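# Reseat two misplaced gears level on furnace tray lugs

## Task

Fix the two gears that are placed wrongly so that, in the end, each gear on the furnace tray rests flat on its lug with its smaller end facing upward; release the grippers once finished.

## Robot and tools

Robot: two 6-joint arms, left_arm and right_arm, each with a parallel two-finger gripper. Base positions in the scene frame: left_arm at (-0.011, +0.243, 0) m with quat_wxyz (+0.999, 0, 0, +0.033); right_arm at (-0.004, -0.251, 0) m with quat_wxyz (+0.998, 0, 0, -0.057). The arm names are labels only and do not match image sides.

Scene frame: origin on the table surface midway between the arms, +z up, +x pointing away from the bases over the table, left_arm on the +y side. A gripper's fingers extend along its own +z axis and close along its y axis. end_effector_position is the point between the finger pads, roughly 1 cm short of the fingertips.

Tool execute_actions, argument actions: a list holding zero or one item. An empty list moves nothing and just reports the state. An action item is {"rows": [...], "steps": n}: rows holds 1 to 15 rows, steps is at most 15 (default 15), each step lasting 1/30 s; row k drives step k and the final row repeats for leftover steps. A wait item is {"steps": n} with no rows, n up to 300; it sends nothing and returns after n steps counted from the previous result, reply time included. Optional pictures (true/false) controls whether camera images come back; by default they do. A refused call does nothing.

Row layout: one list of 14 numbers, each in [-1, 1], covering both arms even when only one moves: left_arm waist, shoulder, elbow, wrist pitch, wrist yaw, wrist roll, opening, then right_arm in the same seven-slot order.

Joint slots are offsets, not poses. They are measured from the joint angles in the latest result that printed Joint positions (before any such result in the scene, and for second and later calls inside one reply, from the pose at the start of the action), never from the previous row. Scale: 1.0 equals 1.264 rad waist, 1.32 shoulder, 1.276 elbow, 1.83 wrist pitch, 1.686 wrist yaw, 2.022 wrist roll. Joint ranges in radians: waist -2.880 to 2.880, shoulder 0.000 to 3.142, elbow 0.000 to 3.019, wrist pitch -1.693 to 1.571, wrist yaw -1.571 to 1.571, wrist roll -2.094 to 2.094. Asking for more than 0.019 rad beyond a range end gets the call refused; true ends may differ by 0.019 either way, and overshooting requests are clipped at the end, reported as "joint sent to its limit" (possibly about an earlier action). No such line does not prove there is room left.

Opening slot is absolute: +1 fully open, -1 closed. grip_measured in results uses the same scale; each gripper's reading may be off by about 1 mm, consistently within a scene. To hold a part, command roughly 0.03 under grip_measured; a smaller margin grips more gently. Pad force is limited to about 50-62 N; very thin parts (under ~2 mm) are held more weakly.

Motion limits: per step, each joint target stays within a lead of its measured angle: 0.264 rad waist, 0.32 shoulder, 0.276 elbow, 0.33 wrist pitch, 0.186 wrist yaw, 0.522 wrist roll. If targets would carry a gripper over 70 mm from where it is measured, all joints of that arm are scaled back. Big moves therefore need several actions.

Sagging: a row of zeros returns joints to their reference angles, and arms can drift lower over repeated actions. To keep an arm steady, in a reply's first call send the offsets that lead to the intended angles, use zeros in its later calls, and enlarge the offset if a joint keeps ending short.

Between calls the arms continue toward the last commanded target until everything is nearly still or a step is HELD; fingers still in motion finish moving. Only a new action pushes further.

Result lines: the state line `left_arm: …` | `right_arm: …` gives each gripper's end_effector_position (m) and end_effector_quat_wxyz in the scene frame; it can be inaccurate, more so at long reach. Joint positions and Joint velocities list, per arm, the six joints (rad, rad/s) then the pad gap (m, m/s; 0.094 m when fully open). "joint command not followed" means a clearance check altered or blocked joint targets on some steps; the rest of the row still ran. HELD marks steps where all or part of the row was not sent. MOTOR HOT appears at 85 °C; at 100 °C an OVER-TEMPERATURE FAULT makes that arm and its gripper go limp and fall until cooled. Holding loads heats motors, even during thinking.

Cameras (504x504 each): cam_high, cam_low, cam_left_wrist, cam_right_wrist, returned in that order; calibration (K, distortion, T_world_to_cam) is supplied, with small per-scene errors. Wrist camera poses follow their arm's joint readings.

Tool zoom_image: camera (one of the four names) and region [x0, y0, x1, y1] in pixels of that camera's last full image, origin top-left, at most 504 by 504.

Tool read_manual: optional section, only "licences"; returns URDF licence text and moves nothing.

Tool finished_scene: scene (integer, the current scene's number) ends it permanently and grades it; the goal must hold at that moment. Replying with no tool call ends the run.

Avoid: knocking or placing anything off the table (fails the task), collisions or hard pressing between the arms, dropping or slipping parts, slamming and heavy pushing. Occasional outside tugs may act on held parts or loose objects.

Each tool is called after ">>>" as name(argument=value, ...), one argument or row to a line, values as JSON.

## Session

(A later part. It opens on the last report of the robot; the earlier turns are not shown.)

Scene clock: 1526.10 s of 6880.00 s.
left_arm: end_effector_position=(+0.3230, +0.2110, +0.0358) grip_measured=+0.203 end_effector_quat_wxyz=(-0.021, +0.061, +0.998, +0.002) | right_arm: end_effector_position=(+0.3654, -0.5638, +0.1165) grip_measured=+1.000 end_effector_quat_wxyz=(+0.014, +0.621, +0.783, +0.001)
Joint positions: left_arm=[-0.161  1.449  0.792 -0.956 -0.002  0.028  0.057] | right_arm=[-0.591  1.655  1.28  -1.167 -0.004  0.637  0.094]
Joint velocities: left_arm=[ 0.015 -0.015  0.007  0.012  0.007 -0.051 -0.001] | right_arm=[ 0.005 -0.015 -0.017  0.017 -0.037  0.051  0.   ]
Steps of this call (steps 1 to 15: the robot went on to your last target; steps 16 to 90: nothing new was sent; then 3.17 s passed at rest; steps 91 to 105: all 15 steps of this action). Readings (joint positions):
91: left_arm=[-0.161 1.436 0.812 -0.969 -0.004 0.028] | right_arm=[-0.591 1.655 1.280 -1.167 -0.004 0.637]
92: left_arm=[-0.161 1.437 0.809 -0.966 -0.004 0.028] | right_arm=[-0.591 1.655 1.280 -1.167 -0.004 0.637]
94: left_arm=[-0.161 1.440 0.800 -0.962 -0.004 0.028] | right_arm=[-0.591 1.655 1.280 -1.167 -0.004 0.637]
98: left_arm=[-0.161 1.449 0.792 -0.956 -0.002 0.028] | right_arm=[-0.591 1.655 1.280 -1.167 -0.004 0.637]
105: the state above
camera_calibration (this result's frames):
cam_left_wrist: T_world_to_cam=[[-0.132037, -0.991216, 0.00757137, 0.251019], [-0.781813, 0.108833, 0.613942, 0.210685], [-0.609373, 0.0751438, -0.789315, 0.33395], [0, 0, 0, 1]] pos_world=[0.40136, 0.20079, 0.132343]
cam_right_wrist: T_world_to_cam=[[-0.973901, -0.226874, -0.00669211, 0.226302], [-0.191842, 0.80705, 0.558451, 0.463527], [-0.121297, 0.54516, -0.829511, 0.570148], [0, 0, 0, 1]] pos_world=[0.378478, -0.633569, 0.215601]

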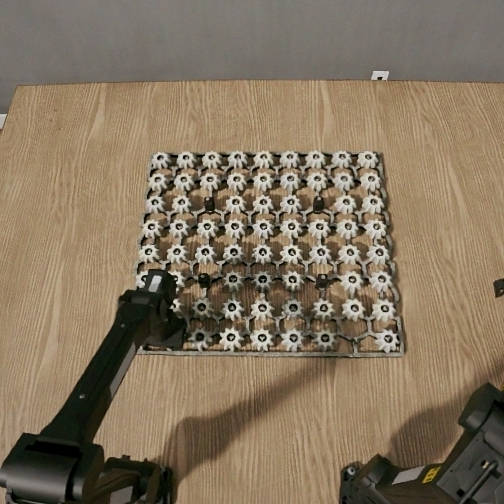

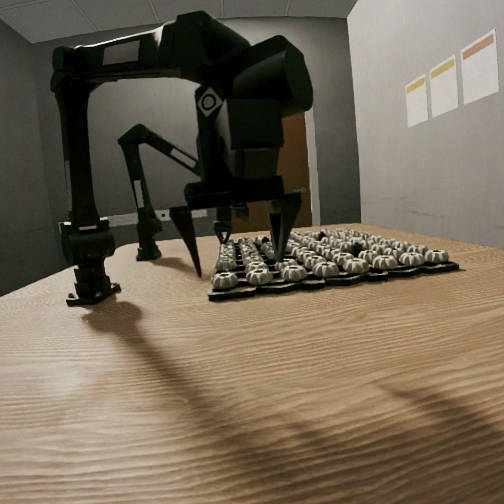

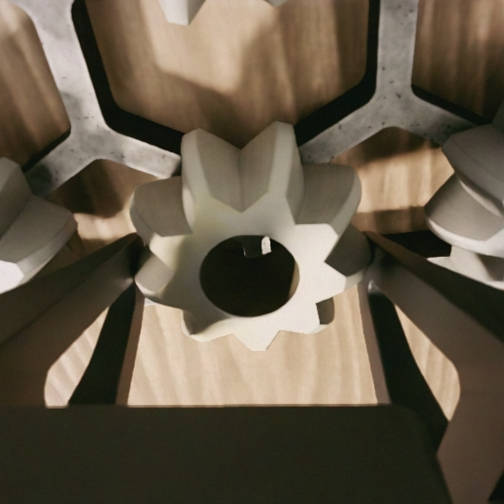

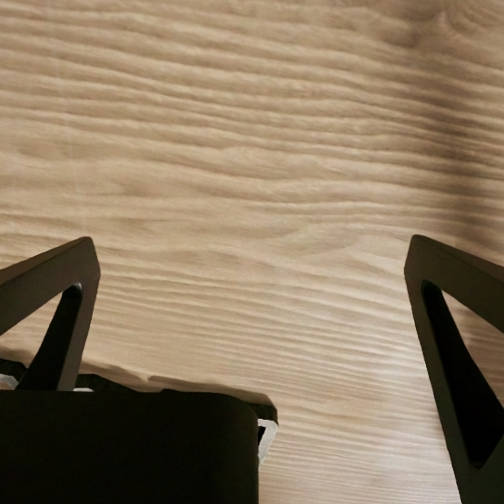

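>>> execute_actions(
  actions=[
    {"rows":[[0,0,0.03,0.008,0,0,0.165,0,0,0,0,0,0,1],[0,0,0.03,0.014,0,0,0.165,0,0,0,0,0,0,1]]},
  ],
)

Scene clock: 1529.17 s of 6880.00 s.
left_arm: end_effector_position=(+0.3265, +0.2106, +0.0354) grip_measured=+0.203 end_effector_quat_wxyz=(-0.014, +0.061, +0.998, +0.001) | right_arm: end_effector_position=(+0.3654, -0.5638, +0.1165) grip_measured=+1.000 end_effector_quat_wxyz=(+0.014, +0.621, +0.783, +0.001)
Joint positions: left_arm=[-0.161  1.45   0.792 -0.941 -0.002  0.028  0.057] | right_arm=[-0.591  1.655  1.28  -1.167 -0.004  0.637  0.094]
Joint velocities: left_arm=[-0.005 -0.024 -0.012 -0.012  0.007 -0.081  0.   ] | right_arm=[ 0.005 -0.015 -0.002 -0.007 -0.051 -0.007  0.   ]
Steps of this call (steps 1 to 15: the robot went on to your last target; steps 16 to 77: nothing new was sent; steps 78 to 92: all 15 steps of this action). Readings (joint positions):
78: left_arm=[-0.161 1.449 0.792 -0.955 -0.002 0.028] | right_arm=[-0.591 1.655 1.280 -1.167 -0.004 0.637]
79: left_arm=[-0.161 1.449 0.792 -0.952 -0.002 0.028] | right_arm=[-0.591 1.655 1.280 -1.167 -0.004 0.637]
81: left_arm=[-0.161 1.450 0.792 -0.945 -0.002 0.028] | right_arm=[-0.591 1.655 1.280 -1.167 -0.004 0.637]
85: left_arm=[-0.161 1.450 0.792 -0.941 -0.002 0.028] | right_arm=[-0.591 1.655 1.280 -1.167 -0.004 0.637]
92: the state above
camera_calibration (this result's frames):
cam_left_wrist: T_world_to_cam=[[-0.132137, -0.991206, 0.00704946, 0.251203], [-0.790132, 0.109621, 0.603054, 0.216599], [-0.598524, 0.0741159, -0.797669, 0.332771], [0, 0, 0, 1]] pos_world=[0.403506, 0.200587, 0.133049]
cam_right_wrist: T_world_to_cam=[[-0.973901, -0.226874, -0.00669211, 0.226302], [-0.191842, 0.80705, 0.558451, 0.463527], [-0.121297, 0.54516, -0.829511, 0.570148], [0, 0, 0, 1]] pos_world=[0.378478, -0.633569, 0.215601]

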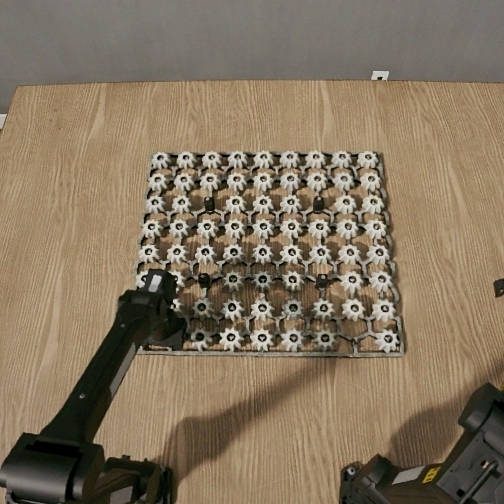

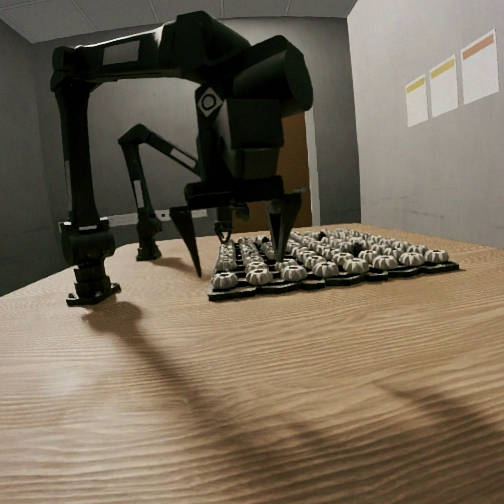

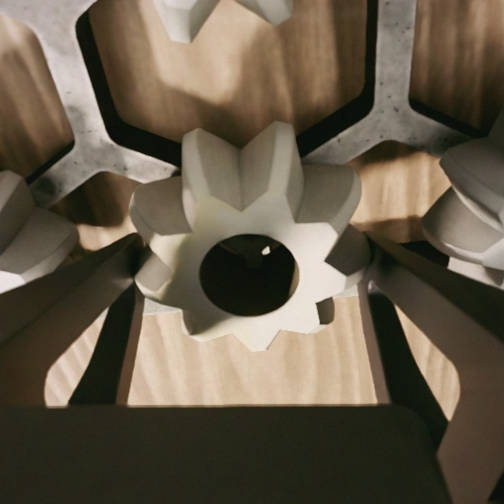

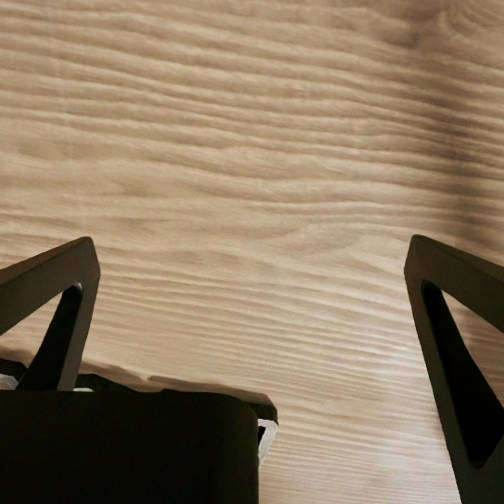

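Lower more: q2+, q4+.

>>> execute_actions(
  actions=[
    {"rows":[[0,0.006,0.02,0.005,0,0,0.165,0,0,0,0,0,0,1],[0,0.012,0.01,0.01,0,0,0.165,0,0,0,0,0,0,1],[0,0.012,0,0.014,0,0,0.165,0,0,0,0,0,0,1],[0,0.012,-0.006,0.016,0,0,0.165,0,0,0,0,0,0,1]]},
  ],
)

Scene clock: 1532.23 s of 6880.00 s.
left_arm: end_effector_position=(+0.3236, +0.2109, +0.0269) grip_measured=+0.203 end_effector_quat_wxyz=(-0.018, +0.061, +0.998, +0.001) | right_arm: end_effector_position=(+0.3654, -0.5638, +0.1165) grip_measured=+1.000 end_effector_quat_wxyz=(+0.014, +0.621, +0.783, +0.001)
Joint positions: left_arm=[-0.161  1.465  0.78  -0.922 -0.002  0.028  0.057] | right_arm=[-0.591  1.655  1.28  -1.167 -0.004  0.637  0.094]
Joint velocities: left_arm=[-0.005  0.005 -0.002 -0.007  0.037  0.022 -0.   ] | right_arm=[-0.005  0.015  0.012 -0.017  0.022  0.007  0.   ]
Steps of this call (steps 1 to 15: the robot went on to your last target; steps 16 to 77: nothing new was sent; steps 78 to 92: all 15 steps of this action). Readings (joint positions):
78: left_arm=[-0.161 1.450 0.792 -0.941 -0.002 0.028] | right_arm=[-0.591 1.655 1.280 -1.167 -0.004 0.637]
79: left_arm=[-0.161 1.452 0.792 -0.940 -0.002 0.028] | right_arm=[-0.591 1.655 1.280 -1.167 -0.004 0.637]
81: left_arm=[-0.161 1.458 0.789 -0.931 -0.002 0.028] | right_arm=[-0.591 1.655 1.280 -1.167 -0.004 0.637]
85: left_arm=[-0.161 1.465 0.780 -0.922 -0.002 0.028] | right_arm=[-0.591 1.655 1.280 -1.167 -0.004 0.637]
92: the state above
camera_calibration (this result's frames):
cam_left_wrist: T_world_to_cam=[[-0.132077, -0.991212, 0.00736857, 0.251127], [-0.785066, 0.109141, 0.609721, 0.217723], [-0.605167, 0.0747453, -0.792582, 0.326126], [0, 0, 0, 1]] pos_world=[0.401456, 0.200781, 0.123881]
cam_right_wrist: T_world_to_cam=[[-0.973901, -0.226874, -0.00669211, 0.226302], [-0.191842, 0.80705, 0.558451, 0.463527], [-0.121297, 0.54516, -0.829511, 0.570148], [0, 0, 0, 1]] pos_world=[0.378478, -0.633569, 0.215601]

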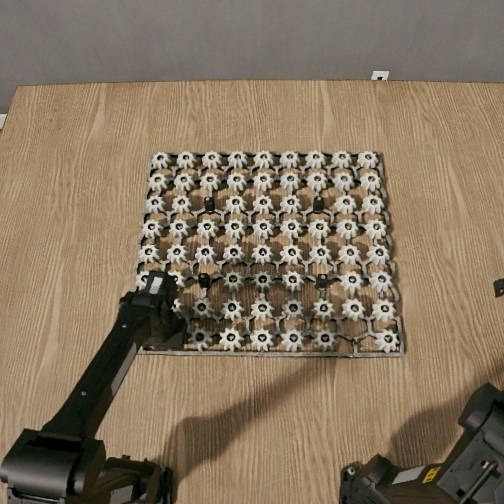

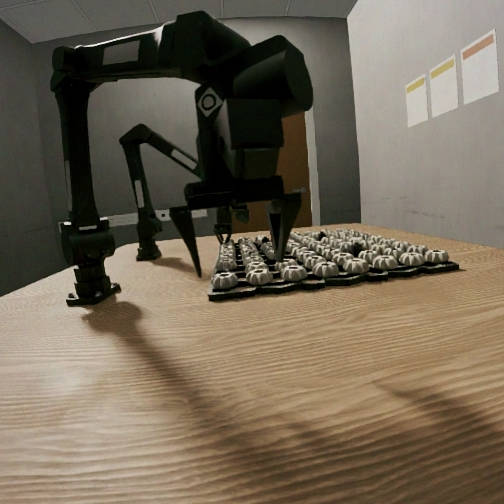

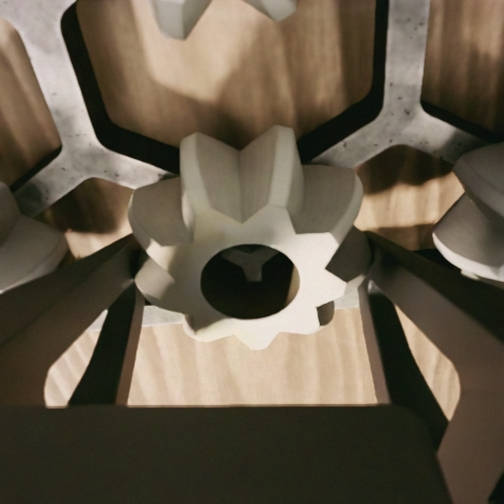

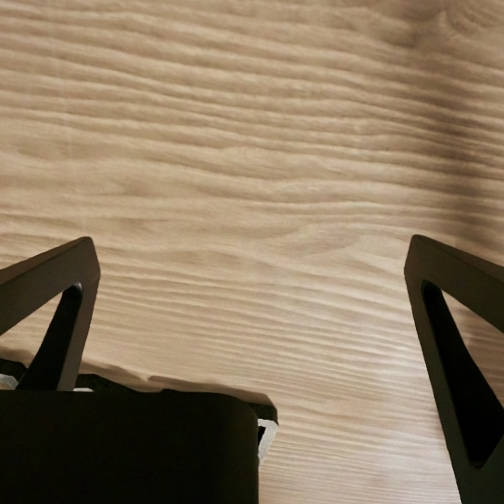

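Lug well inside. Release slowly.

>>> execute_actions(
  actions=[
    {"rows":[[0,0,0.01,0.008,0,0,0.175,0,0,0,0,0,0,1],[0,0,0.01,0.008,0,0,0.185,0,0,0,0,0,0,1],[0,0,0.01,0.008,0,0,0.195,0,0,0,0,0,0,1],[0,0,0.01,0.008,0,0,0.205,0,0,0,0,0,0,1],[0,0,0.01,0.008,0,0,0.215,0,0,0,0,0,0,1],[0,0,0.01,0.008,0,0,0.225,0,0,0,0,0,0,1],[0,0,0.01,0.008,0,0,0.24,0,0,0,0,0,0,1],[0,0,0.01,0.008,0,0,0.26,0,0,0,0,0,0,1],[0,0,0.01,0.008,0,0,0.29,0,0,0,0,0,0,1],[0,0,0.01,0.008,0,0,0.33,0,0,0,0,0,0,1]]},
  ],
)

Scene clock: 1538.27 s of 6880.00 s.
left_arm: end_effector_position=(+0.3245, +0.2108, +0.0269) grip_measured=+0.327 end_effector_quat_wxyz=(-0.017, +0.061, +0.998, +0.001) | right_arm: end_effector_position=(+0.3654, -0.5638, +0.1165) grip_measured=+1.000 end_effector_quat_wxyz=(+0.014, +0.621, +0.783, +0.001)
Joint positions: left_arm=[-0.161  1.465  0.78  -0.919 -0.002  0.028  0.062] | right_arm=[-0.591  1.655  1.28  -1.167 -0.004  0.637  0.094]
Joint velocities: left_arm=[ 0.015 -0.015 -0.007 -0.012 -0.007 -0.037  0.001] | right_arm=[-0.005 -0.005 -0.007  0.012 -0.037  0.007  0.   ]
Steps of this call (steps 1 to 15: the robot went on to your last target; steps 16 to 90: nothing new was sent; then 2.53 s passed at rest; steps 91 to 105: all 15 steps of this action). Readings (joint positions):
91: left_arm=[-0.161 1.465 0.780 -0.922 -0.002 0.028] | right_arm=[-0.591 1.655 1.280 -1.167 -0.004 0.637]
92: left_arm=[-0.161 1.465 0.780 -0.922 -0.002 0.028] | right_arm=[-0.591 1.655 1.280 -1.167 -0.004 0.637]
94: left_arm=[-0.161 1.465 0.780 -0.922 -0.002 0.028] | right_arm=[-0.591 1.655 1.280 -1.167 -0.004 0.637]
98: left_arm=[-0.161 1.465 0.780 -0.922 -0.002 0.028] | right_arm=[-0.591 1.655 1.280 -1.167 -0.004 0.637]
105: the state above
camera_calibration (this result's frames):
cam_left_wrist: T_world_to_cam=[[-0.132102, -0.99121, 0.00723808, 0.251171], [-0.787145, 0.109338, 0.606999, 0.219116], [-0.602455, 0.0744883, -0.79467, 0.325847], [0, 0, 0, 1]] pos_world=[0.401964, 0.200733, 0.124119]
cam_right_wrist: T_world_to_cam=[[-0.973901, -0.226874, -0.00669211, 0.226302], [-0.191842, 0.80705, 0.558451, 0.463527], [-0.121297, 0.54516, -0.829511, 0.570148], [0, 0, 0, 1]] pos_world=[0.378478, -0.633569, 0.215601]

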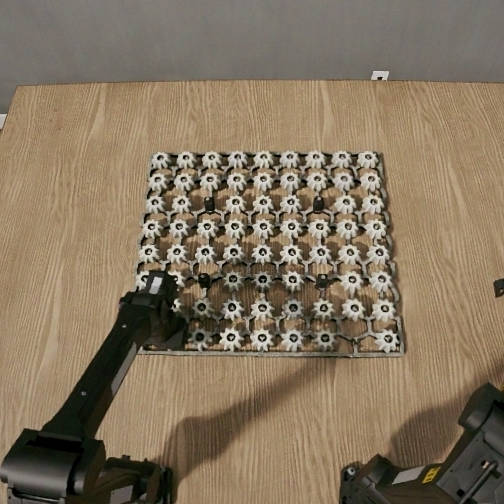

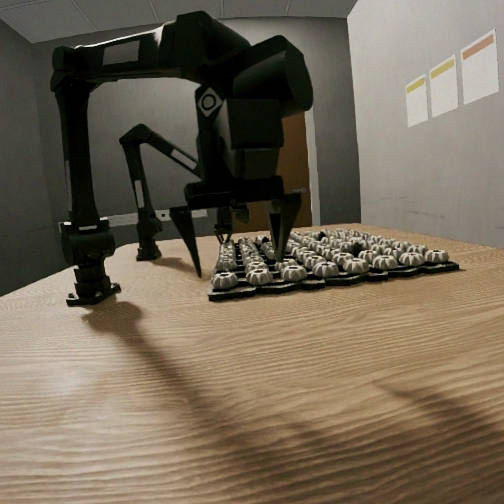

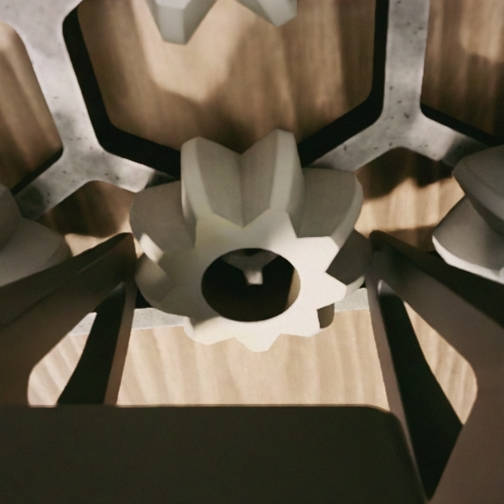

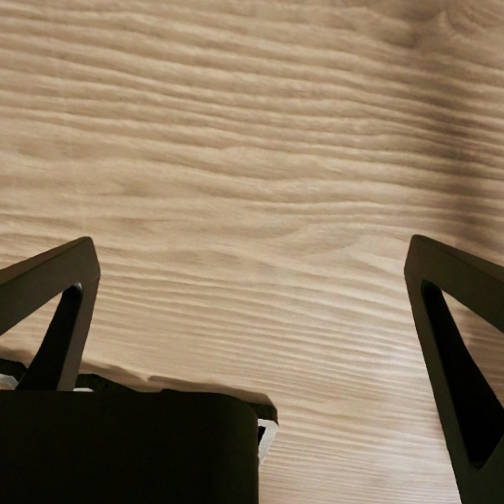

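Settled level. Lift straight up, then away.

>>> execute_actions(
  actions=[
    {"rows":[[0,-0.01,0.05,-0.01,0,0,0.36,0,0,0,0,0,0,1],[0,-0.02,0.07,-0.02,0,0,0.36,0,0,0,0,0,0,1],[0,-0.03,0.09,-0.04,0,0,0.36,0,0,0,0,0,0,1],[0,-0.04,0.11,-0.06,0,0,0.36,0,0,0,0,0,0,1],[0,-0.05,0.13,-0.08,0,0,0.36,0,0,0,0,0,0,1],[0,-0.07,0.16,-0.11,0,0,0.36,0,0,0,0,0,0,1],[0,-0.09,0.19,-0.14,0,0,0.36,0,0,0,0,0,0,1],[0,-0.1,0.22,-0.16,0,0,0.36,0,0,0,0,0,0,1],[0.05,-0.1,0.22,-0.16,0,0,0.6,0,0,0,0,0,0,1],[0.12,-0.1,0.22,-0.16,0,0,0.8,0,0,0,0,0,0,1],[0.2,-0.1,0.22,-0.16,0,0,1,0,0,0,0,0,0,1],[0.28,-0.1,0.22,-0.16,0,0,1,0,0,0,0,0,0,1],[0.36,-0.1,0.22,-0.16,0,0,1,0,0,0,0,0,0,1],[0.44,-0.1,0.22,-0.16,0,0,1,0,0,0,0,0,0,1],[0.5,-0.1,0.22,-0.16,0,0,1,0,0,0,0,0,0,1]]},
  ],
  pictures=false,
)

>>> execute_actions(
  actions=[
    {"steps":30},
  ],
)

>>> zoom_image(
  camera="cam_high",
  region=[120,260,410,360],
)

Scene clock: 1548.10 s of 6880.00 s.
left_arm: end_effector_position=(+0.3610, +0.2941, +0.1399) grip_measured=+1.000 end_effector_quat_wxyz=(+0.024, -0.056, +0.998, +0.001) | right_arm: end_effector_position=(+0.3654, -0.5638, +0.1165) grip_measured=+1.000 end_effector_quat_wxyz=(+0.014, +0.621, +0.783, +0.001)
Joint positions: left_arm=[ 0.073  1.347  1.002 -1.177  0.003  0.028  0.094] | right_arm=[-0.591  1.655  1.28  -1.167 -0.004  0.637  0.094]
Joint velocities: left_arm=[ 1.744 -0.103  0.159 -0.09  -0.007  0.007  0.   ] | right_arm=[-0.005 -0.024  0.007 -0.007 -0.037 -0.007  0.   ]
Steps of this call (steps 1 to 15: the robot went on to your last target; steps 16 to 90: nothing new was sent; then 6.33 s passed at rest; steps 91 to 105: all 15 steps of this action). Readings (joint positions):
91: left_arm=[-0.161 1.465 0.781 -0.921 -0.002 0.028] | right_arm=[-0.591 1.655 1.280 -1.167 -0.004 0.637]
92: left_arm=[-0.161 1.465 0.785 -0.928 -0.002 0.028] | right_arm=[-0.591 1.655 1.280 -1.167 -0.004 0.637]
94: left_arm=[-0.161 1.463 0.809 -0.968 -0.002 0.028] | right_arm=[-0.591 1.655 1.280 -1.167 -0.004 0.637]
98: left_arm=[-0.161 1.428 0.896 -1.089 -0.002 0.028] | right_arm=[-0.591 1.655 1.280 -1.167 -0.004 0.637]
105: the state above

Scene clock: 1549.10 s of 6880.00 s.
left_arm: end_effector_position=(+0.3084, +0.4331, +0.1431) grip_measured=+1.000 end_effector_quat_wxyz=(+0.015, -0.252, +0.968, +0.006) | right_arm: end_effector_position=(+0.3654, -0.5638, +0.1165) grip_measured=+1.000 end_effector_quat_wxyz=(+0.014, +0.621, +0.783, +0.001)
Joint positions: left_arm=[ 0.47   1.345  1.009 -1.203 -0.004  0.028  0.094] | right_arm=[-0.591  1.655  1.28  -1.167 -0.004  0.637  0.094]
Joint velocities: left_arm=[-0.005 -0.015  0.002  0.007  0.022  0.022  0.   ] | right_arm=[-0.005 -0.005 -0.002 -0.012  0.066 -0.037  0.   ]
Steps of this call (steps 1 to 30: the robot went on to your last target). Readings (joint positions):
1: left_arm=[0.134 1.345 1.006 -1.180 0.003 0.028] | right_arm=[-0.591 1.655 1.280 -1.167 -0.004 0.637]
2: left_arm=[0.198 1.345 1.008 -1.182 0.003 0.028] | right_arm=[-0.591 1.655 1.280 -1.167 -0.004 0.637]
4: left_arm=[0.327 1.345 1.008 -1.186 0.002 0.028] | right_arm=[-0.591 1.655 1.280 -1.167 -0.004 0.637]
8: left_arm=[0.508 1.345 1.009 -1.198 -0.006 0.028] | right_arm=[-0.591 1.655 1.280 -1.167 -0.004 0.637]
30: the state above
All arms were judged still, so your last target was given up. Only a new action makes them travel on or press farther. Fingers that are still opening or closing keep moving.
camera_calibration (this result's frames):
cam_left_wrist: T_world_to_cam=[[0.478135, -0.878283, 0.00245843, 0.232092], [-0.731819, -0.39685, 0.554031, 0.321327], [-0.48562, -0.266701, -0.832492, 0.509136], [0, 0, 0, 1]] pos_world=[0.371429, 0.467148, 0.245256]
cam_right_wrist: T_world_to_cam=[[-0.973901, -0.226874, -0.00669211, 0.226302], [-0.191842, 0.80705, 0.558451, 0.463527], [-0.121297, 0.54516, -0.829511, 0.570148], [0, 0, 0, 1]] pos_world=[0.378478, -0.633569, 0.215601]

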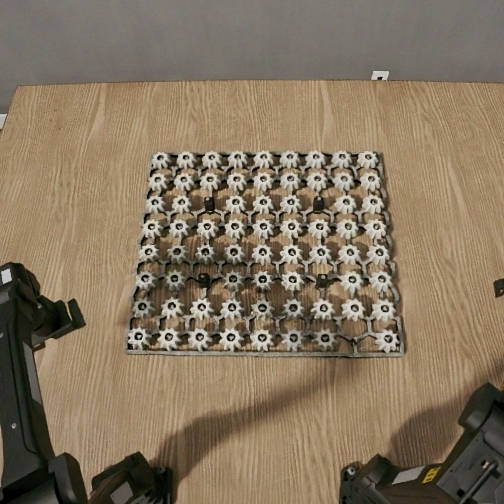

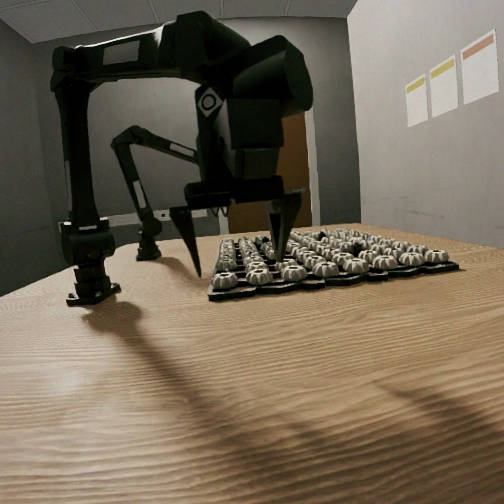

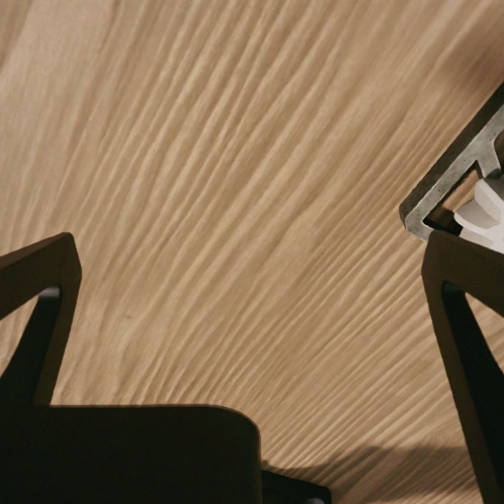

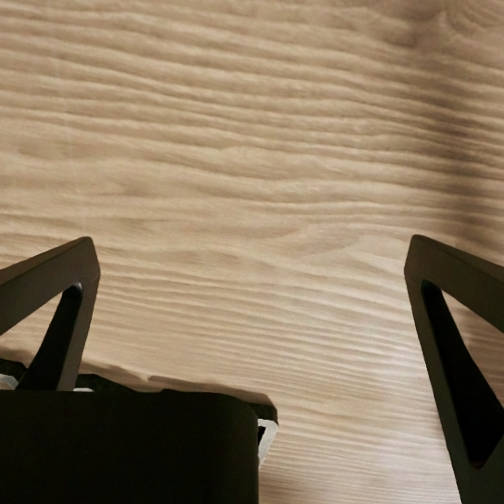

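Region (120, 260, 410, 360) of cam_high's 504x504 image, scaled by 1.738, with more detail than that image has; it fills the top 174 rows of this view, and the rest is white.

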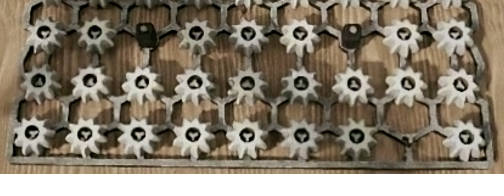

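>>> finished_scene(
  scene=2,
)

The scene is finished: the task was done.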